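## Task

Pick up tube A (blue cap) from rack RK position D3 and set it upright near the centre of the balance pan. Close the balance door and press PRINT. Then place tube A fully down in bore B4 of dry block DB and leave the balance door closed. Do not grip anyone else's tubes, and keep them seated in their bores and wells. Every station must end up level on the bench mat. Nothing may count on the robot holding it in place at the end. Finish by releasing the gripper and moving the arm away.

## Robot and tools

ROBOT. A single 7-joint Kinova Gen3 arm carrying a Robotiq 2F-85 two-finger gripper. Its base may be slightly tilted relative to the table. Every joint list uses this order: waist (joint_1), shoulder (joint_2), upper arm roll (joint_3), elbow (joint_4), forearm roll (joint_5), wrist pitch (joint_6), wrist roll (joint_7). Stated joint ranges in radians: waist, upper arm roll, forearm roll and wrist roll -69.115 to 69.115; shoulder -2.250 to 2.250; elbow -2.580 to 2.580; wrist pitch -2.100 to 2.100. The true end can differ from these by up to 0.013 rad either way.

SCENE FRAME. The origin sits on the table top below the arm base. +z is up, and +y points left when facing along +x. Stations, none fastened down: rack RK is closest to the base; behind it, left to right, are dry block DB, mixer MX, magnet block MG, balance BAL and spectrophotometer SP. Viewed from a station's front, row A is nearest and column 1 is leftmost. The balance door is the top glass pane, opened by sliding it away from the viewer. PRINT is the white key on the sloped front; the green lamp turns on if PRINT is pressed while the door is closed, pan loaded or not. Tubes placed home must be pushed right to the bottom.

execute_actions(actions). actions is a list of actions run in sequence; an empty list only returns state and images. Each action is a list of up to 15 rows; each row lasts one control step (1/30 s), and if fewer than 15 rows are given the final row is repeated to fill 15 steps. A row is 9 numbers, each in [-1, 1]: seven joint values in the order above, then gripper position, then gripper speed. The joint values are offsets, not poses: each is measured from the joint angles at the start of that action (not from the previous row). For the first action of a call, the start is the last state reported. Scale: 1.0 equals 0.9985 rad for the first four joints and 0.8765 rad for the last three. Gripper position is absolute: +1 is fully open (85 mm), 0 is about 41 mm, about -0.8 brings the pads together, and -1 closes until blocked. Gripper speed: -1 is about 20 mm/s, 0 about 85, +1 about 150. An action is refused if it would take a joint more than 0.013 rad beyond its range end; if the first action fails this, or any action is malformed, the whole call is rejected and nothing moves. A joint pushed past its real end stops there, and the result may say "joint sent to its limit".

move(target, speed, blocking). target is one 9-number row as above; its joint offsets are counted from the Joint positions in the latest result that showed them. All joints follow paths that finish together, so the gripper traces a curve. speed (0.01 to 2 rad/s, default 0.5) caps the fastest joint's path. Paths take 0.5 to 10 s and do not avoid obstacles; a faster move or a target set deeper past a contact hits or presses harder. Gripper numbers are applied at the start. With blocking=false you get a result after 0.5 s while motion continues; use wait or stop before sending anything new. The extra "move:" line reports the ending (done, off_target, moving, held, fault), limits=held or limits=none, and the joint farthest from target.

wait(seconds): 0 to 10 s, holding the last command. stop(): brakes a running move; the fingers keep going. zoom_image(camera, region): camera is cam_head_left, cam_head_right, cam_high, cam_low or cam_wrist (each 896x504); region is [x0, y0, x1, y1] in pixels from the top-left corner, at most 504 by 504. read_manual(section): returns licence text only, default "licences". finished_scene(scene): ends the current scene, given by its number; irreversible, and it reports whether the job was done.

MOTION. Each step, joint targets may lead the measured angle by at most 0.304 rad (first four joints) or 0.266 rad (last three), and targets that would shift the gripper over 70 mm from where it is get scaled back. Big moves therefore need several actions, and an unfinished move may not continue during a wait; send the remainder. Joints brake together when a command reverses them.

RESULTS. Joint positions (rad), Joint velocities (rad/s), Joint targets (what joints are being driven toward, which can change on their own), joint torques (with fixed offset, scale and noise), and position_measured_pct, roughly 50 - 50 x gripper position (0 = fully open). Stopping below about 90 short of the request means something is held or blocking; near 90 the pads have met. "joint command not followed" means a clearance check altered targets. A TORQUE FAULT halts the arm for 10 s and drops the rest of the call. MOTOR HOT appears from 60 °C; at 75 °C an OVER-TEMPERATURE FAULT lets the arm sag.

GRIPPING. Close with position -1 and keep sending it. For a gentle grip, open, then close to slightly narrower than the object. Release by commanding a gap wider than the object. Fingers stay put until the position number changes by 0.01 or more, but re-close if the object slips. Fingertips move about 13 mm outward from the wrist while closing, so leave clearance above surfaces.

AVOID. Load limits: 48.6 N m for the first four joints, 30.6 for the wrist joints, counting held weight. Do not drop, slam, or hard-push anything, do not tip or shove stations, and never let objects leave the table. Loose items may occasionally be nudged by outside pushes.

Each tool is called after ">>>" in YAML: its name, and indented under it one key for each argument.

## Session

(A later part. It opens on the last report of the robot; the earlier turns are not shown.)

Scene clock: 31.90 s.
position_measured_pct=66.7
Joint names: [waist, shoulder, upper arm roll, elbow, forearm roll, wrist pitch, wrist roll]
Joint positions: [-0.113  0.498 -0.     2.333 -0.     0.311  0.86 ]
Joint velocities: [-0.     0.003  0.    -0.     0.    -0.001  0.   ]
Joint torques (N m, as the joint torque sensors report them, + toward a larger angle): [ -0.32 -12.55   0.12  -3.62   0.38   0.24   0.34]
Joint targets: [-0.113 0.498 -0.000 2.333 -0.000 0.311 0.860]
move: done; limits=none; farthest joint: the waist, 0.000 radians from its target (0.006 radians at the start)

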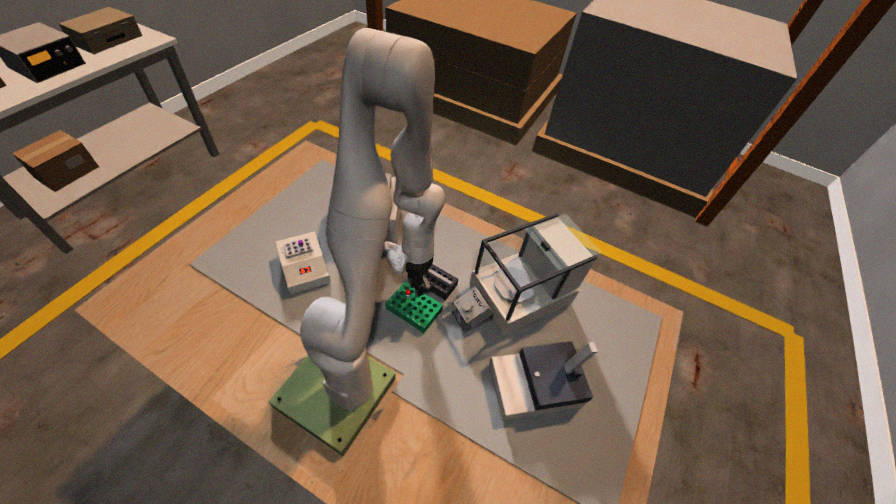

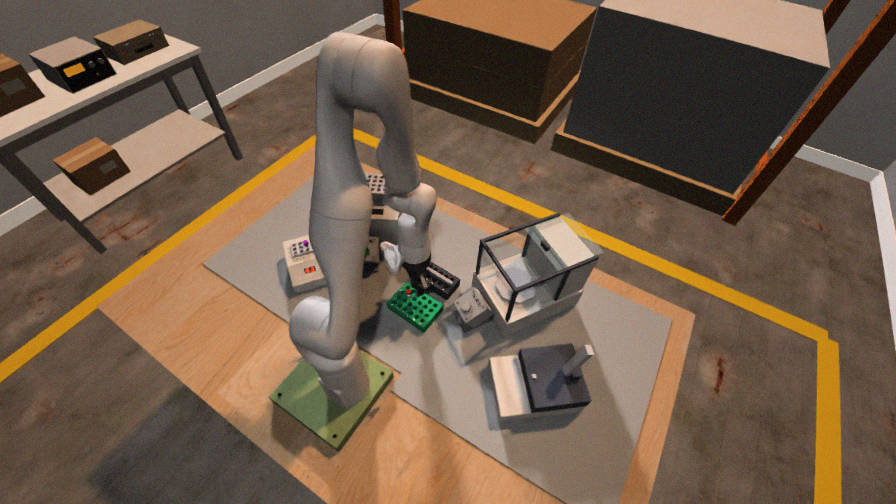

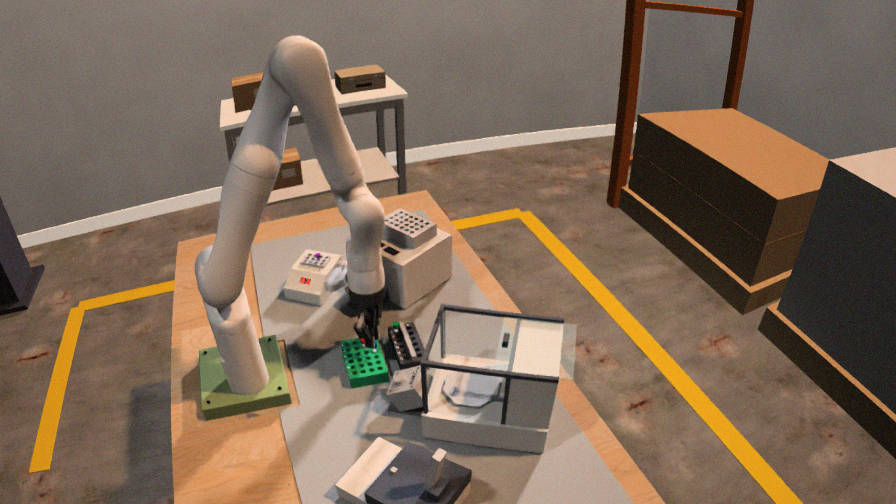

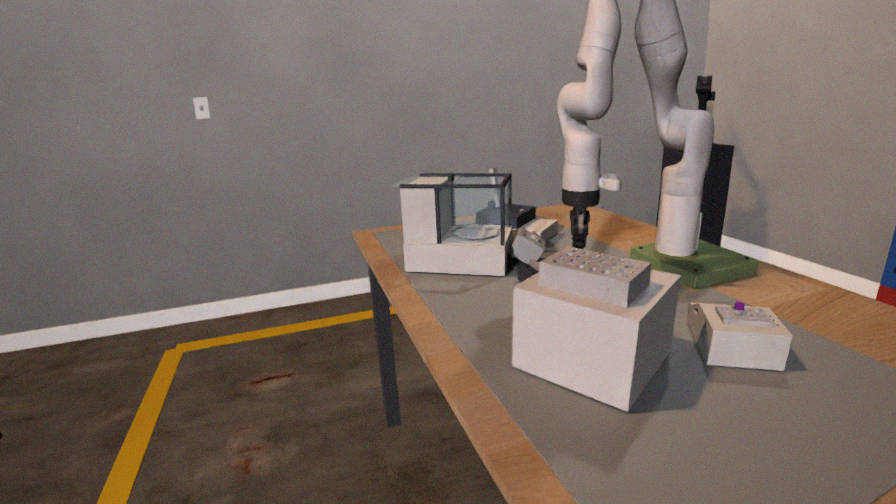

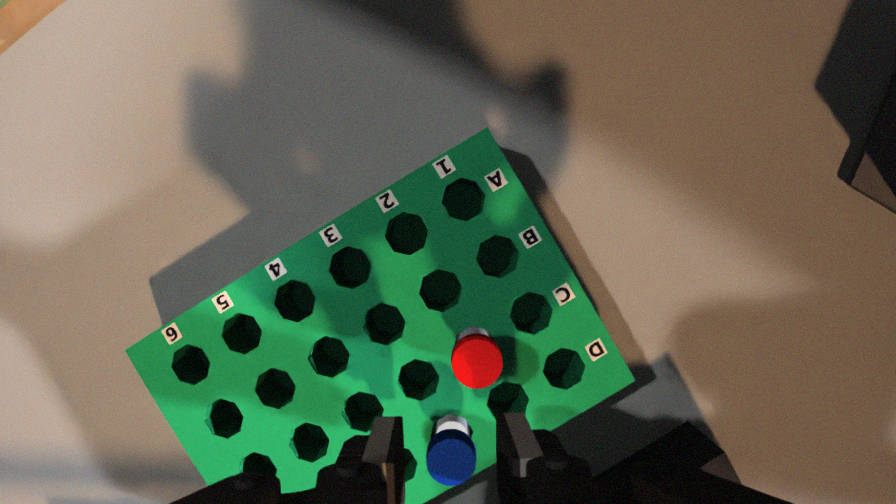

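>>> move:
  target: [0, 0.0313, 0, 0.0068, 0, -0.0441, 0, -0.33, 0]
  speed: 0.2

>>> move:
  target: [0, 0, 0, 0, 0, 0, 0, -0.62, -0.5]

Scene clock: 33.43 s.
position_measured_pct=66.7
Joint names: [waist, shoulder, upper arm roll, elbow, forearm roll, wrist pitch, wrist roll]
Joint positions: [-0.113  0.529 -0.     2.34  -0.     0.272  0.86 ]
Joint velocities: [-0.001  0.002 -0.     0.001  0.     0.     0.   ]
Joint torques (N m, as the joint torque sensors report them, + toward a larger angle): [ -0.12 -12.96  -0.43  -3.33   0.27   0.23   0.54]
Joint targets: [-0.113 0.529 -0.000 2.340 -0.000 0.272 0.860]
move: done; limits=none; farthest joint: the waist, 0.000 radians from its target (0.000 radians at the start)

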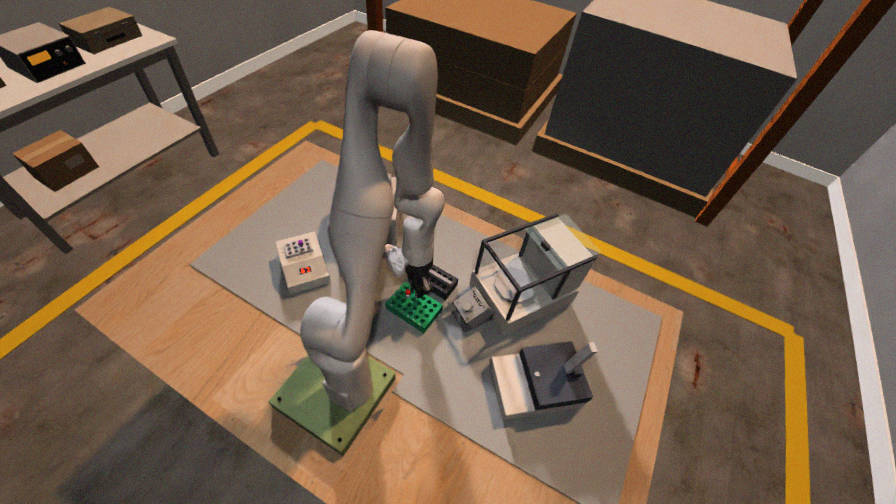

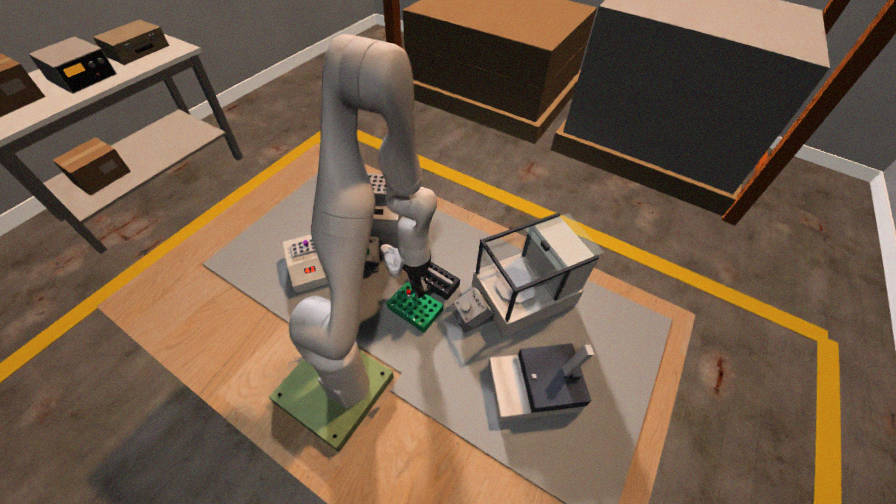

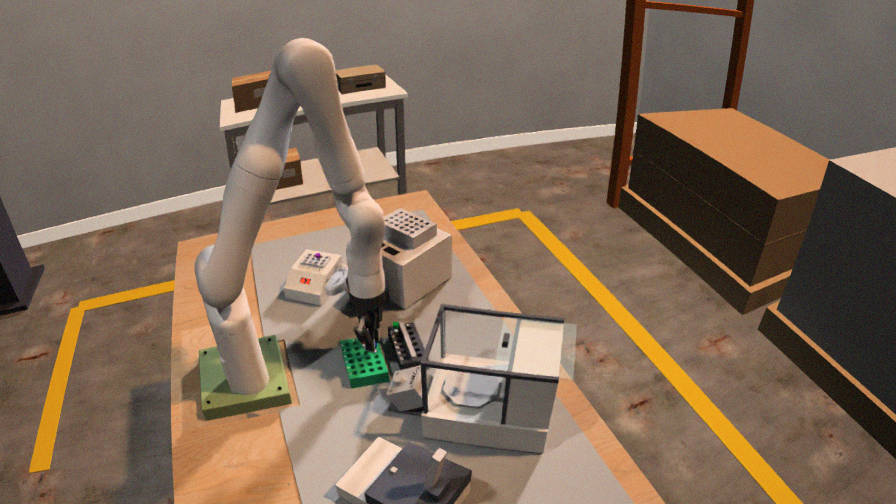

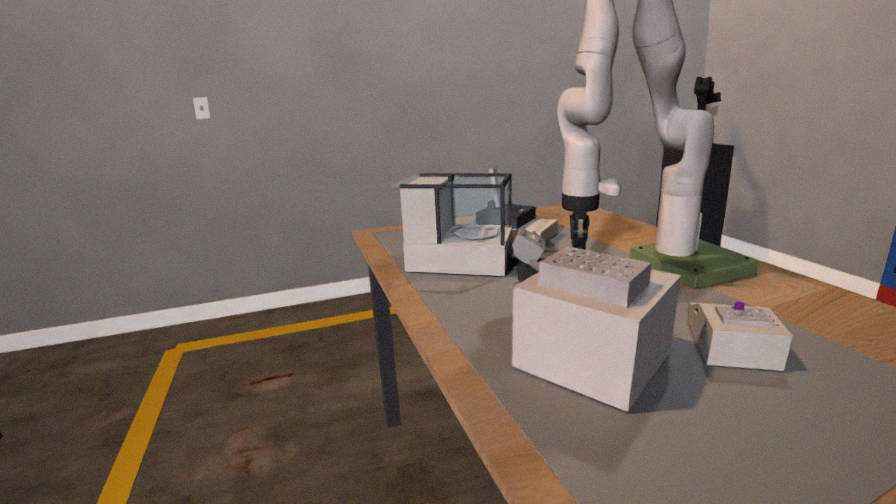

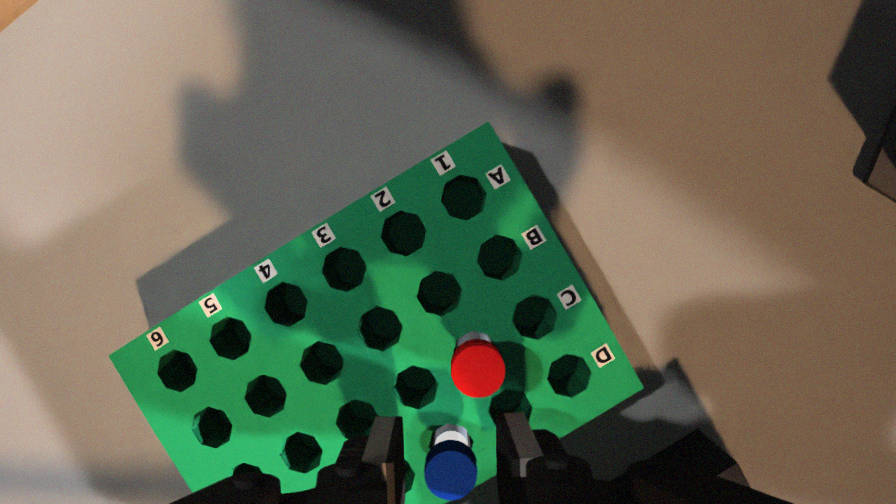

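Scene clock: 33.97 s.
position_measured_pct=79.8
Joint names: [waist, shoulder, upper arm roll, elbow, forearm roll, wrist pitch, wrist roll]
Joint positions: [-0.113  0.529 -0.     2.34  -0.     0.272  0.86 ]
Joint velocities: [ 0.001  0.001  0.001 -0.    -0.002  0.001  0.   ]
Joint torques (N m, as the joint torque sensors report them, + toward a larger angle): [ -0.05 -12.44  -0.28  -2.9    0.05   0.18   0.74]
Joint targets: [-0.113 0.529 -0.000 2.340 -0.000 0.272 0.860]
move: done; limits=none; farthest joint: the waist, 0.000 radians from its target (0.000 radians at the start)

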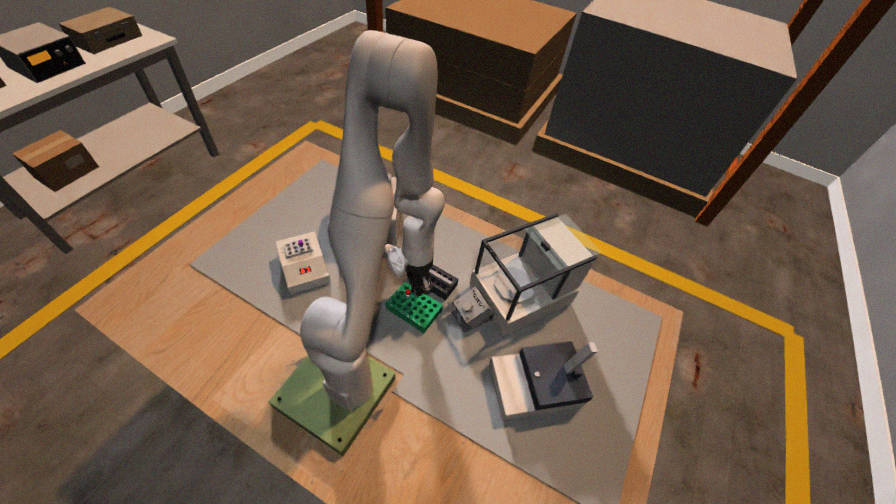

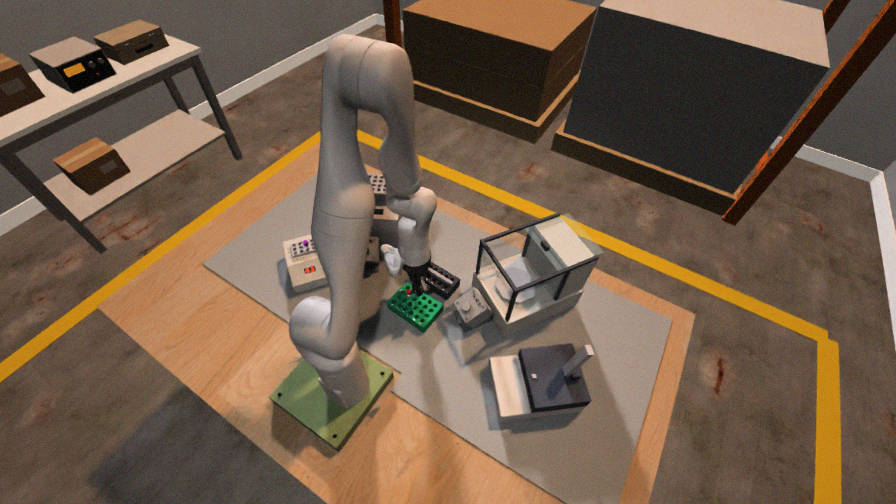

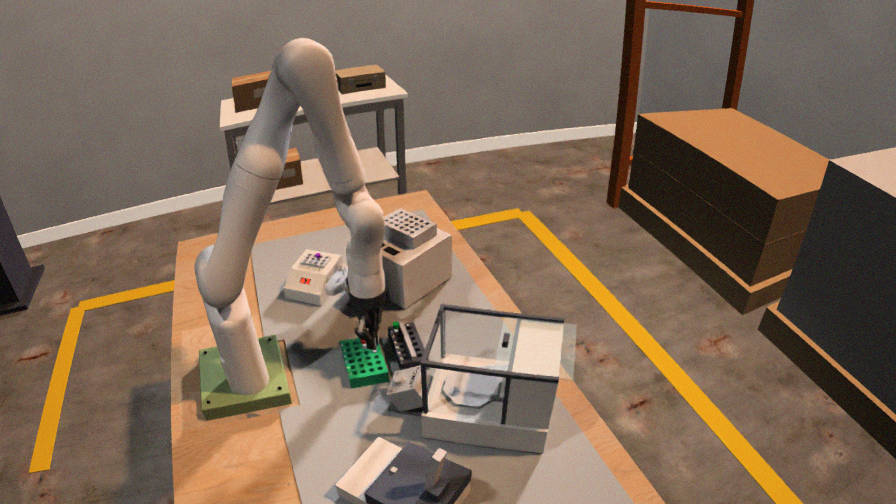

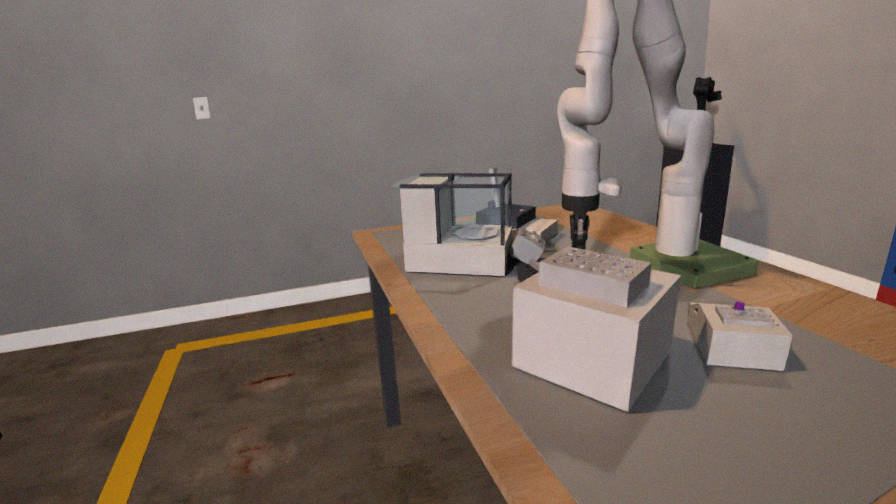

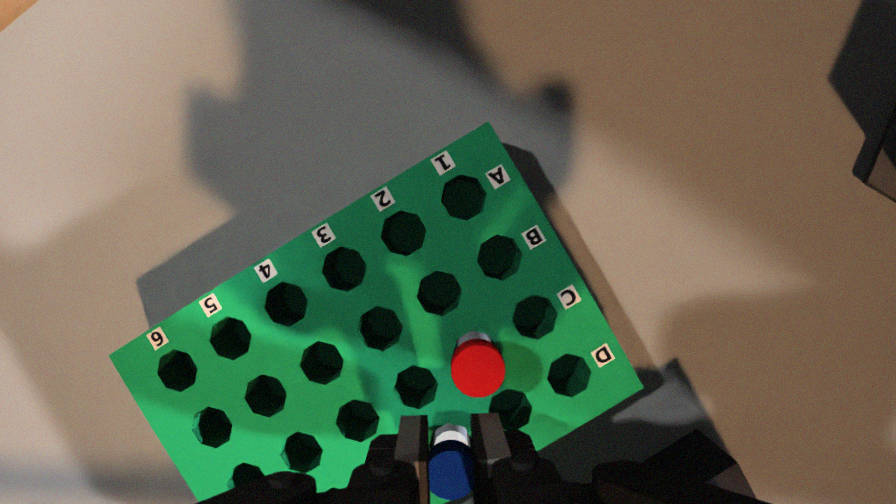

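>>> move:
  target: [0, -0.136, 0, -0.0391, 0, 0.2001, 0, -0.62, -0.5]
  speed: 0.25

Scene clock: 36.63 s.
position_measured_pct=79.8
Joint names: [waist, shoulder, upper arm roll, elbow, forearm roll, wrist pitch, wrist roll]
Joint positions: [-0.113  0.393 -0.     2.301 -0.     0.448  0.86 ]
Joint velocities: [-0.001 -0.003  0.     0.    -0.001  0.001  0.   ]
Joint torques (N m, as the joint torque sensors report them, + toward a larger angle): [ -0.11 -11.41  -0.06  -4.83  -0.07   0.29   0.54]
Joint targets: [-0.113 0.393 -0.000 2.301 -0.000 0.448 0.860]
move: done; limits=none; farthest joint: the waist, 0.000 radians from its target (0.000 radians at the start)

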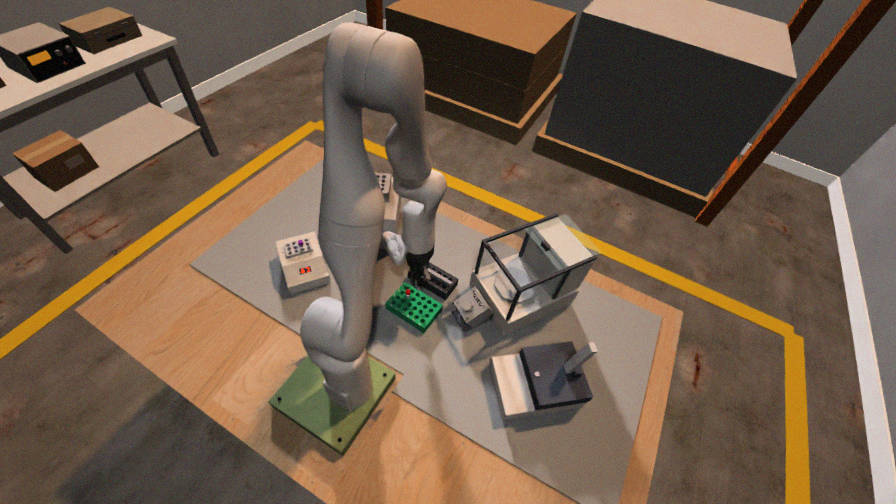

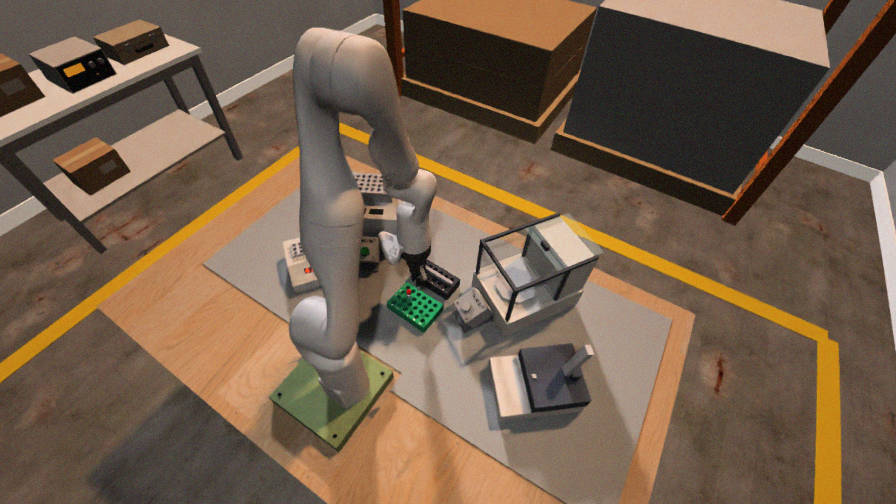

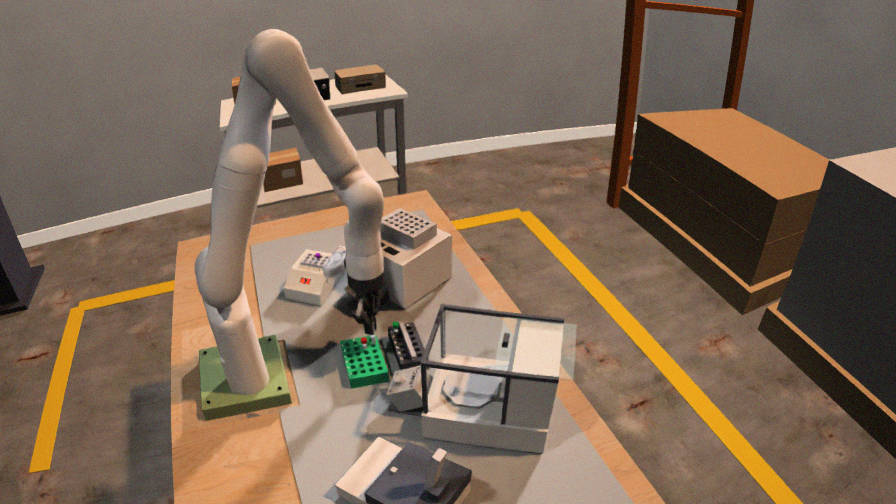

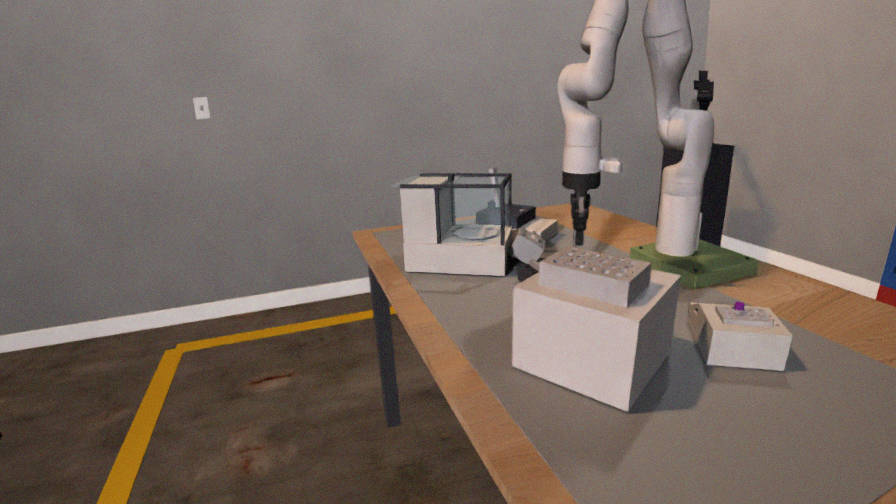

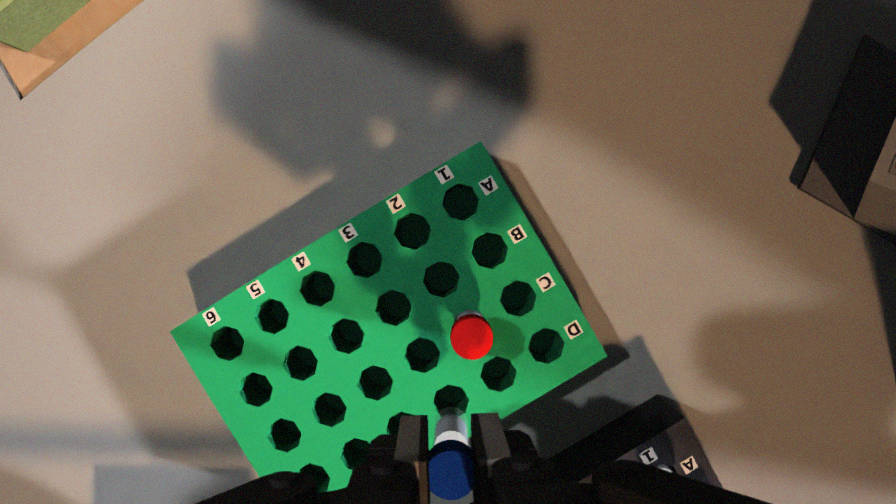

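>>> move:
  target: [0.45, -0.2228, 0, -0.4945, 0, 0.8167, 0.5136, -0.62, -0.5]
  speed: 0.9

>>> move:
  target: [0.0714, 0.2901, 0, -0.3844, 0, 0.1074, 0.0814, -0.62, -0.5]
  speed: 0.6

>>> zoom_image:
  camera: "cam_low"
  region: [400, 80, 540, 260]

Scene clock: 39.13 s.
position_measured_pct=79.8
Joint names: [waist, shoulder, upper arm roll, elbow, forearm roll, wrist pitch, wrist roll]
Joint positions: [ 0.336  0.171 -0.     1.807 -0.     1.164  1.311]
Joint velocities: [ 0.004 -0.     0.001 -0.001  0.001 -0.     0.   ]
Joint torques (N m, as the joint torque sensors report them, + toward a larger angle): [ -0.11 -11.25  -0.43  -9.05   0.24   0.24   0.45]
Joint targets: [0.336 0.171 -0.000 1.807 -0.000 1.164 1.311]
move: done; limits=none; farthest joint: the waist, 0.001 radians from its target (0.450 radians at the start)

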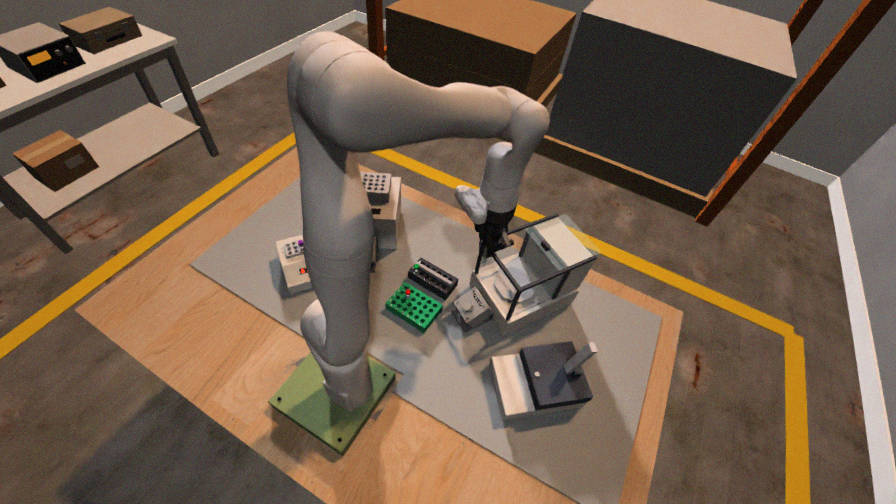

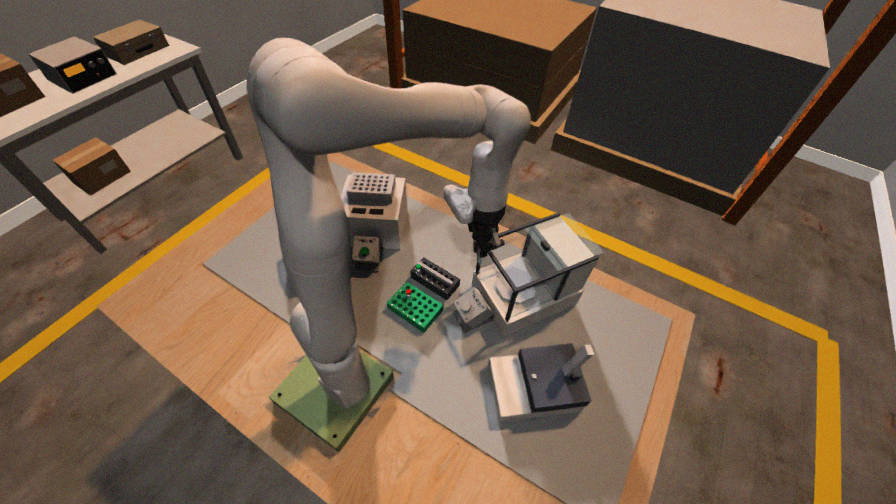

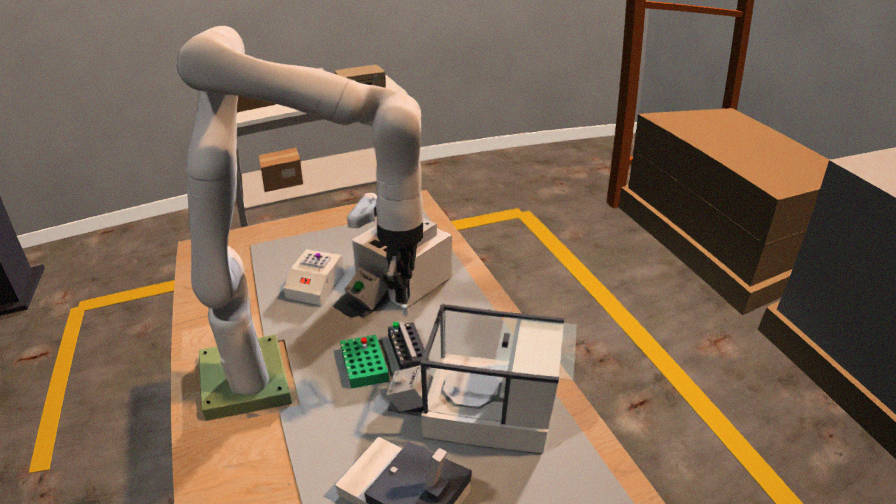

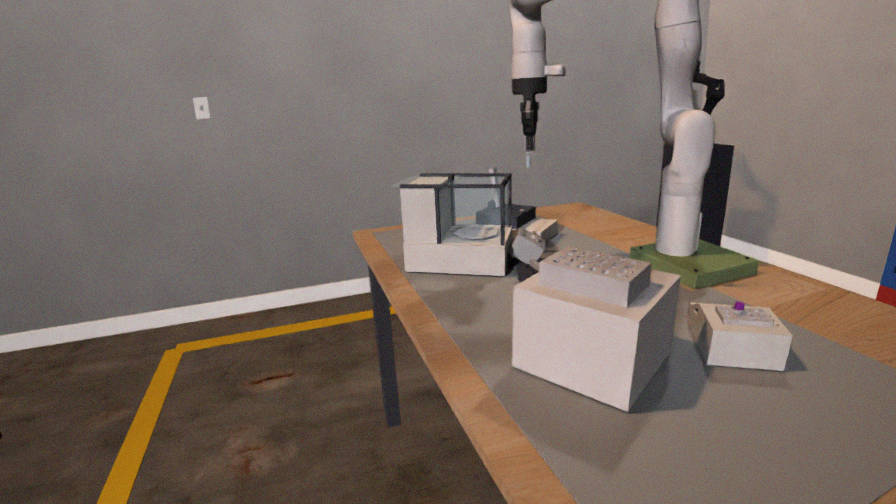

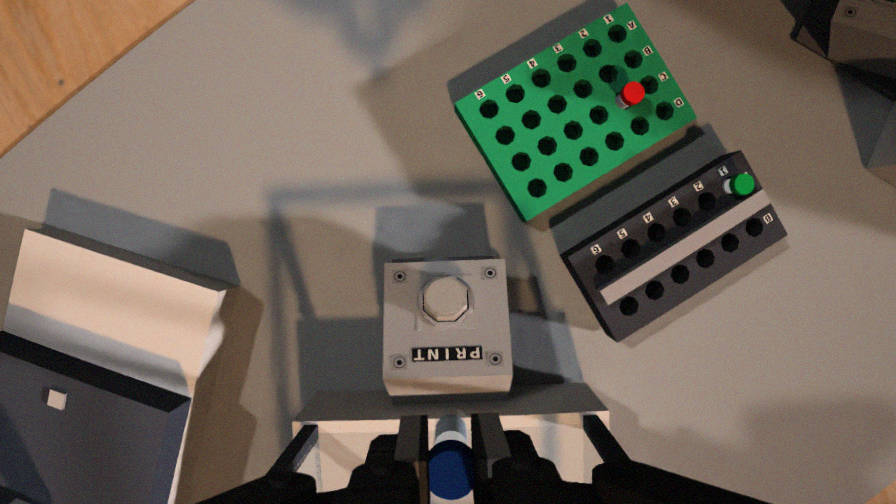

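Scene clock: 40.33 s.
position_measured_pct=79.8
Joint names: [waist, shoulder, upper arm roll, elbow, forearm roll, wrist pitch, wrist roll]
Joint positions: [ 0.407  0.46  -0.     1.423 -0.     1.258  1.382]
Joint velocities: [ 0.001  0.002  0.    -0.    -0.    -0.001 -0.   ]
Joint torques (N m, as the joint torque sensors report them, + toward a larger angle): [ -0.22 -17.35  -0.14  -9.55   0.39   0.69   0.67]
Joint targets: [0.407 0.461 -0.000 1.423 -0.000 1.258 1.382]
move: done; limits=none; farthest joint: the waist, 0.000 radians from its target (0.072 radians at the start)

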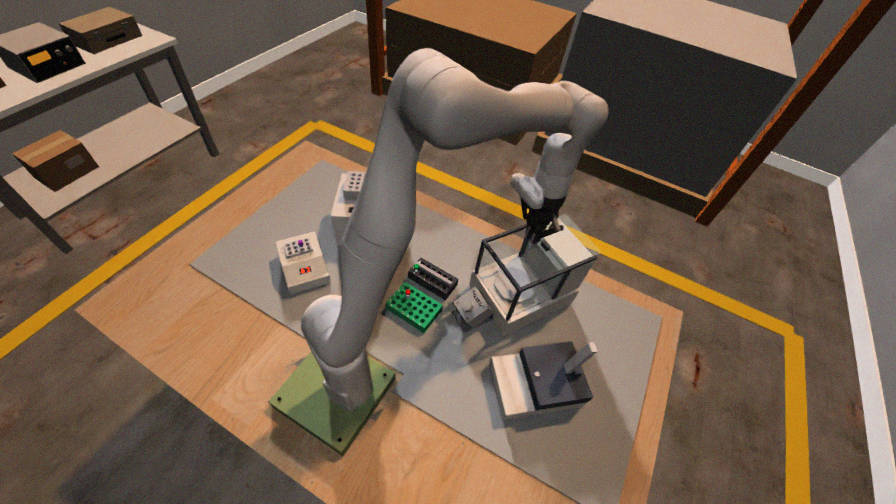

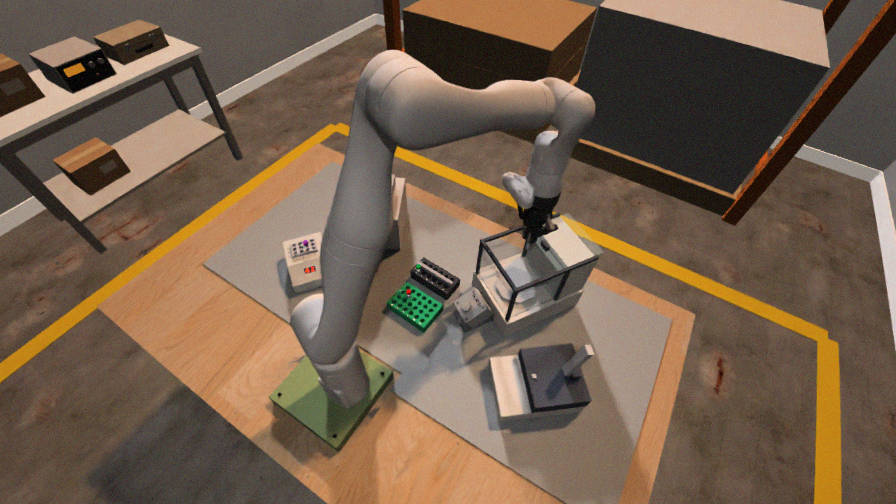

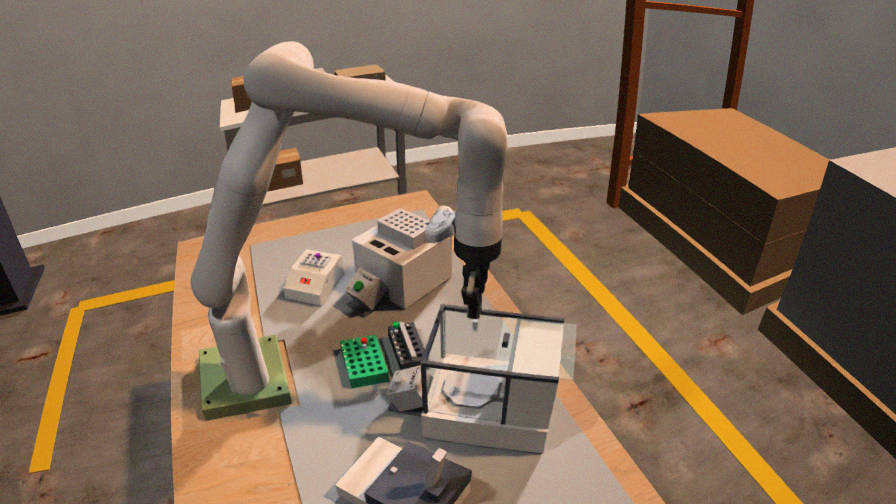

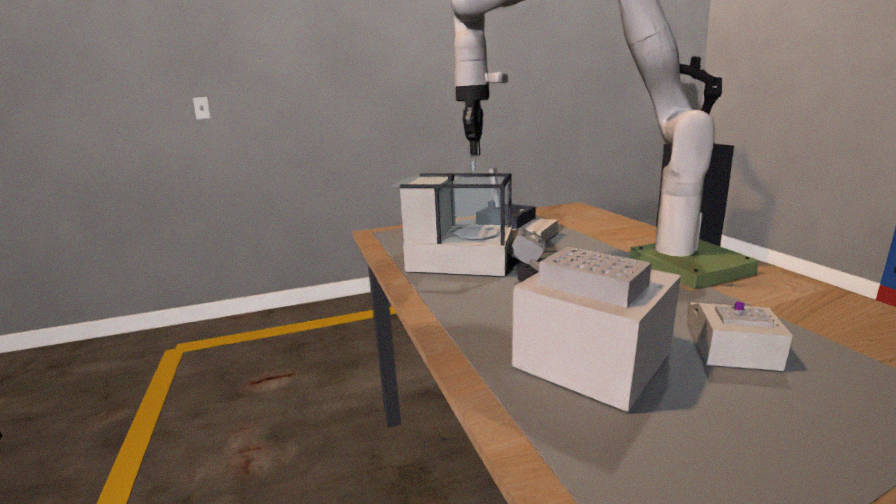

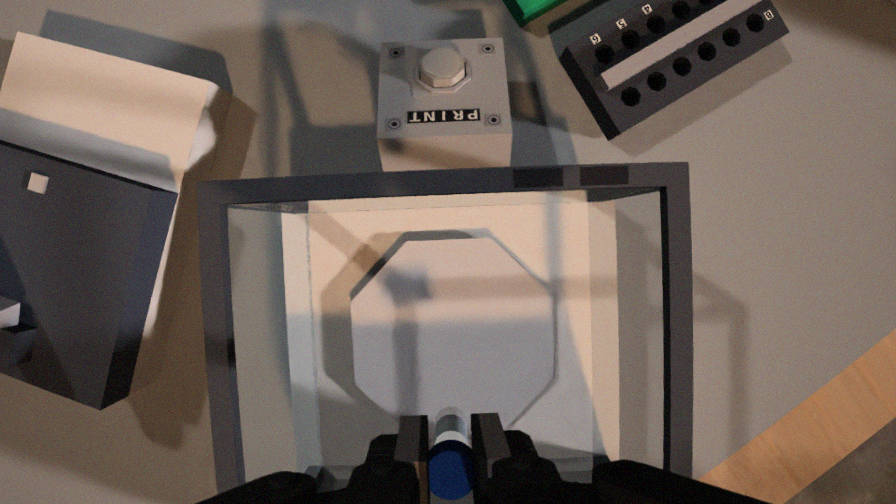

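Region (400, 80, 540, 260) of cam_low's 896x504 image, scaled by 2.800, with more detail than that image has.

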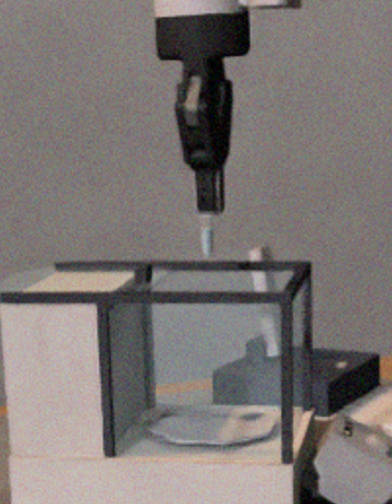

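>>> move:
  target: [0, 0.1466, 0, 0.2128, 0, -0.4089, 0, -0.62, -0.5]
  speed: 0.4

>>> zoom_image:
  camera: "cam_low"
  region: [430, 160, 530, 250]

>>> zoom_image:
  camera: "cam_head_left"
  region: [460, 200, 600, 330]

Scene clock: 42.47 s.
position_measured_pct=79.8
Joint names: [waist, shoulder, upper arm roll, elbow, forearm roll, wrist pitch, wrist roll]
Joint positions: [ 0.407  0.607 -0.     1.635 -0.     0.899  1.382]
Joint velocities: [ 0.001 -0.     0.     0.001  0.    -0.001 -0.   ]
Joint torques (N m, as the joint torque sensors report them, + toward a larger angle): [ -0.64 -18.52   0.02  -8.18   0.04   0.2    0.37]
Joint targets: [0.407 0.607 -0.000 1.635 -0.000 0.899 1.382]
move: done; limits=none; farthest joint: the waist, 0.000 radians from its target (0.000 radians at the start)

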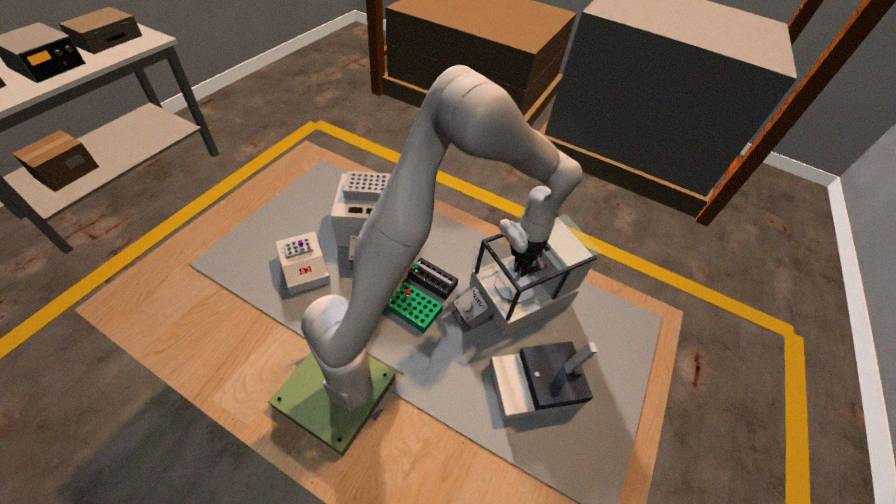

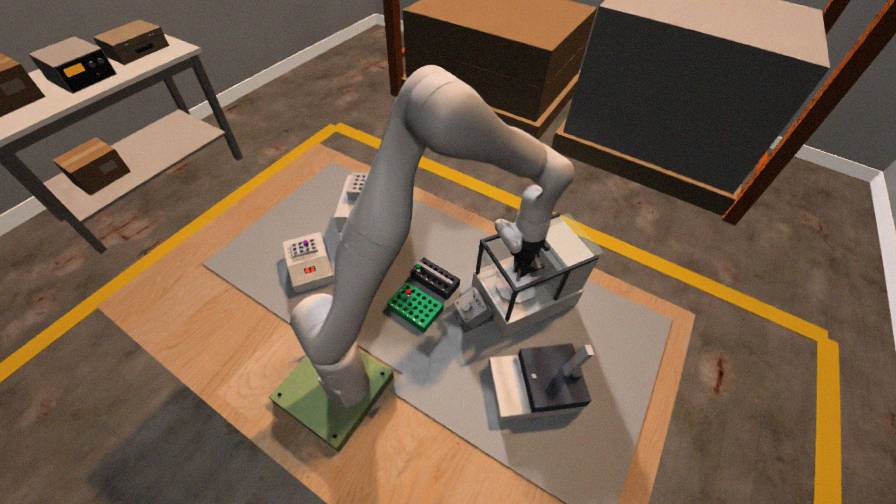

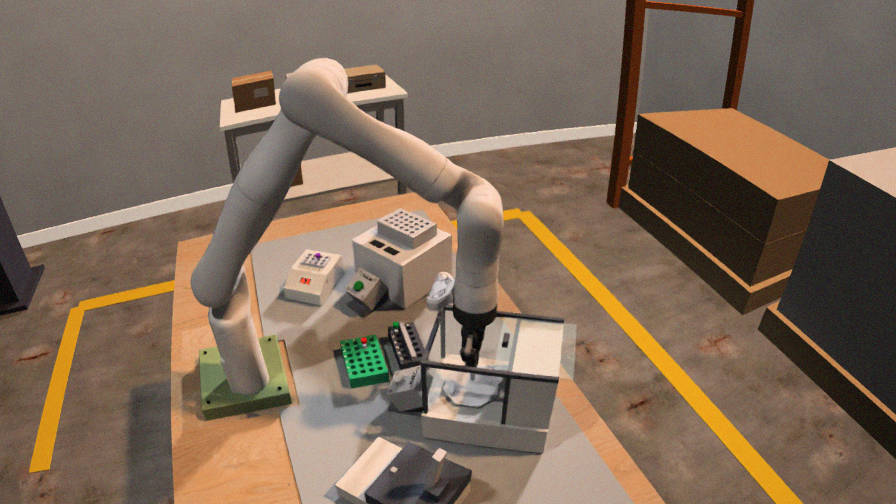

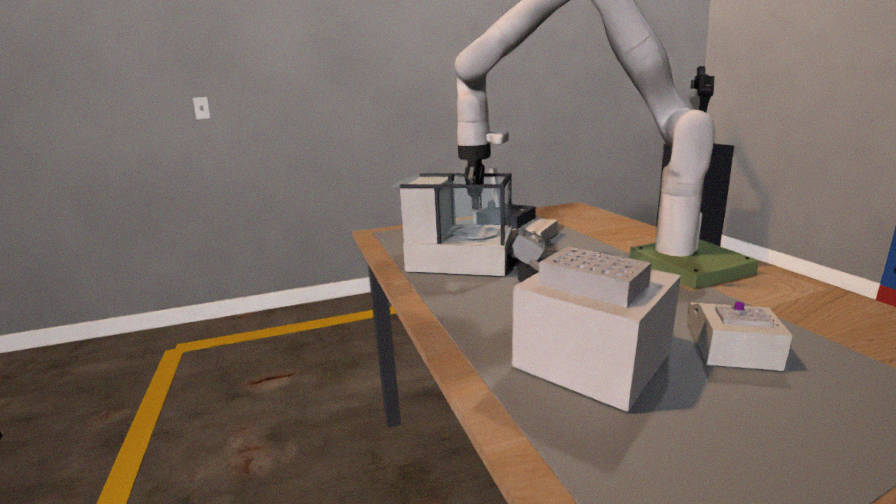

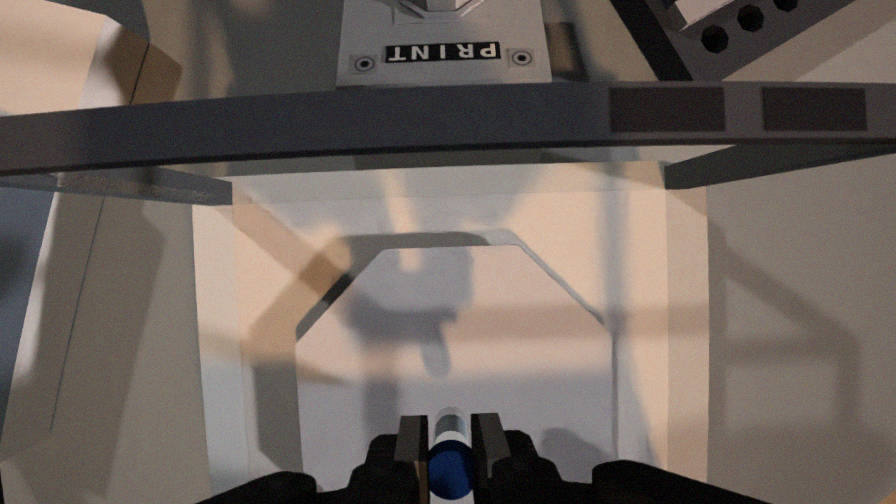

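Region (430, 160, 530, 250) of cam_low's 896x504 image, scaled by 5.040, with more detail than that image has; it fills the top 454 rows of this view, and the rest is white.

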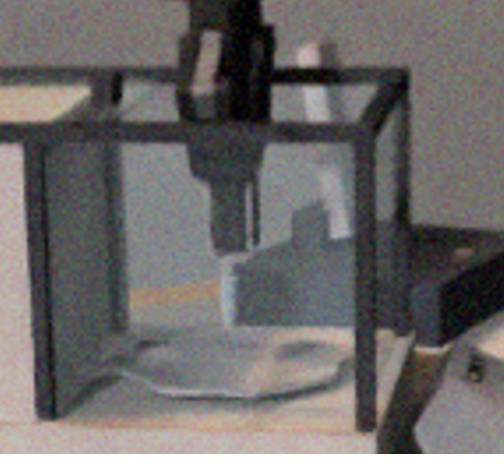

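Region (460, 200, 600, 330) of cam_head_left's 896x504 image, scaled by 3.600, with more detail than that image has; it fills the top 468 rows of this view, and the rest is white.

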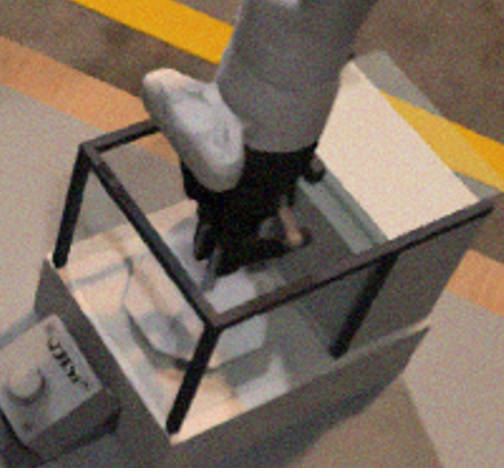

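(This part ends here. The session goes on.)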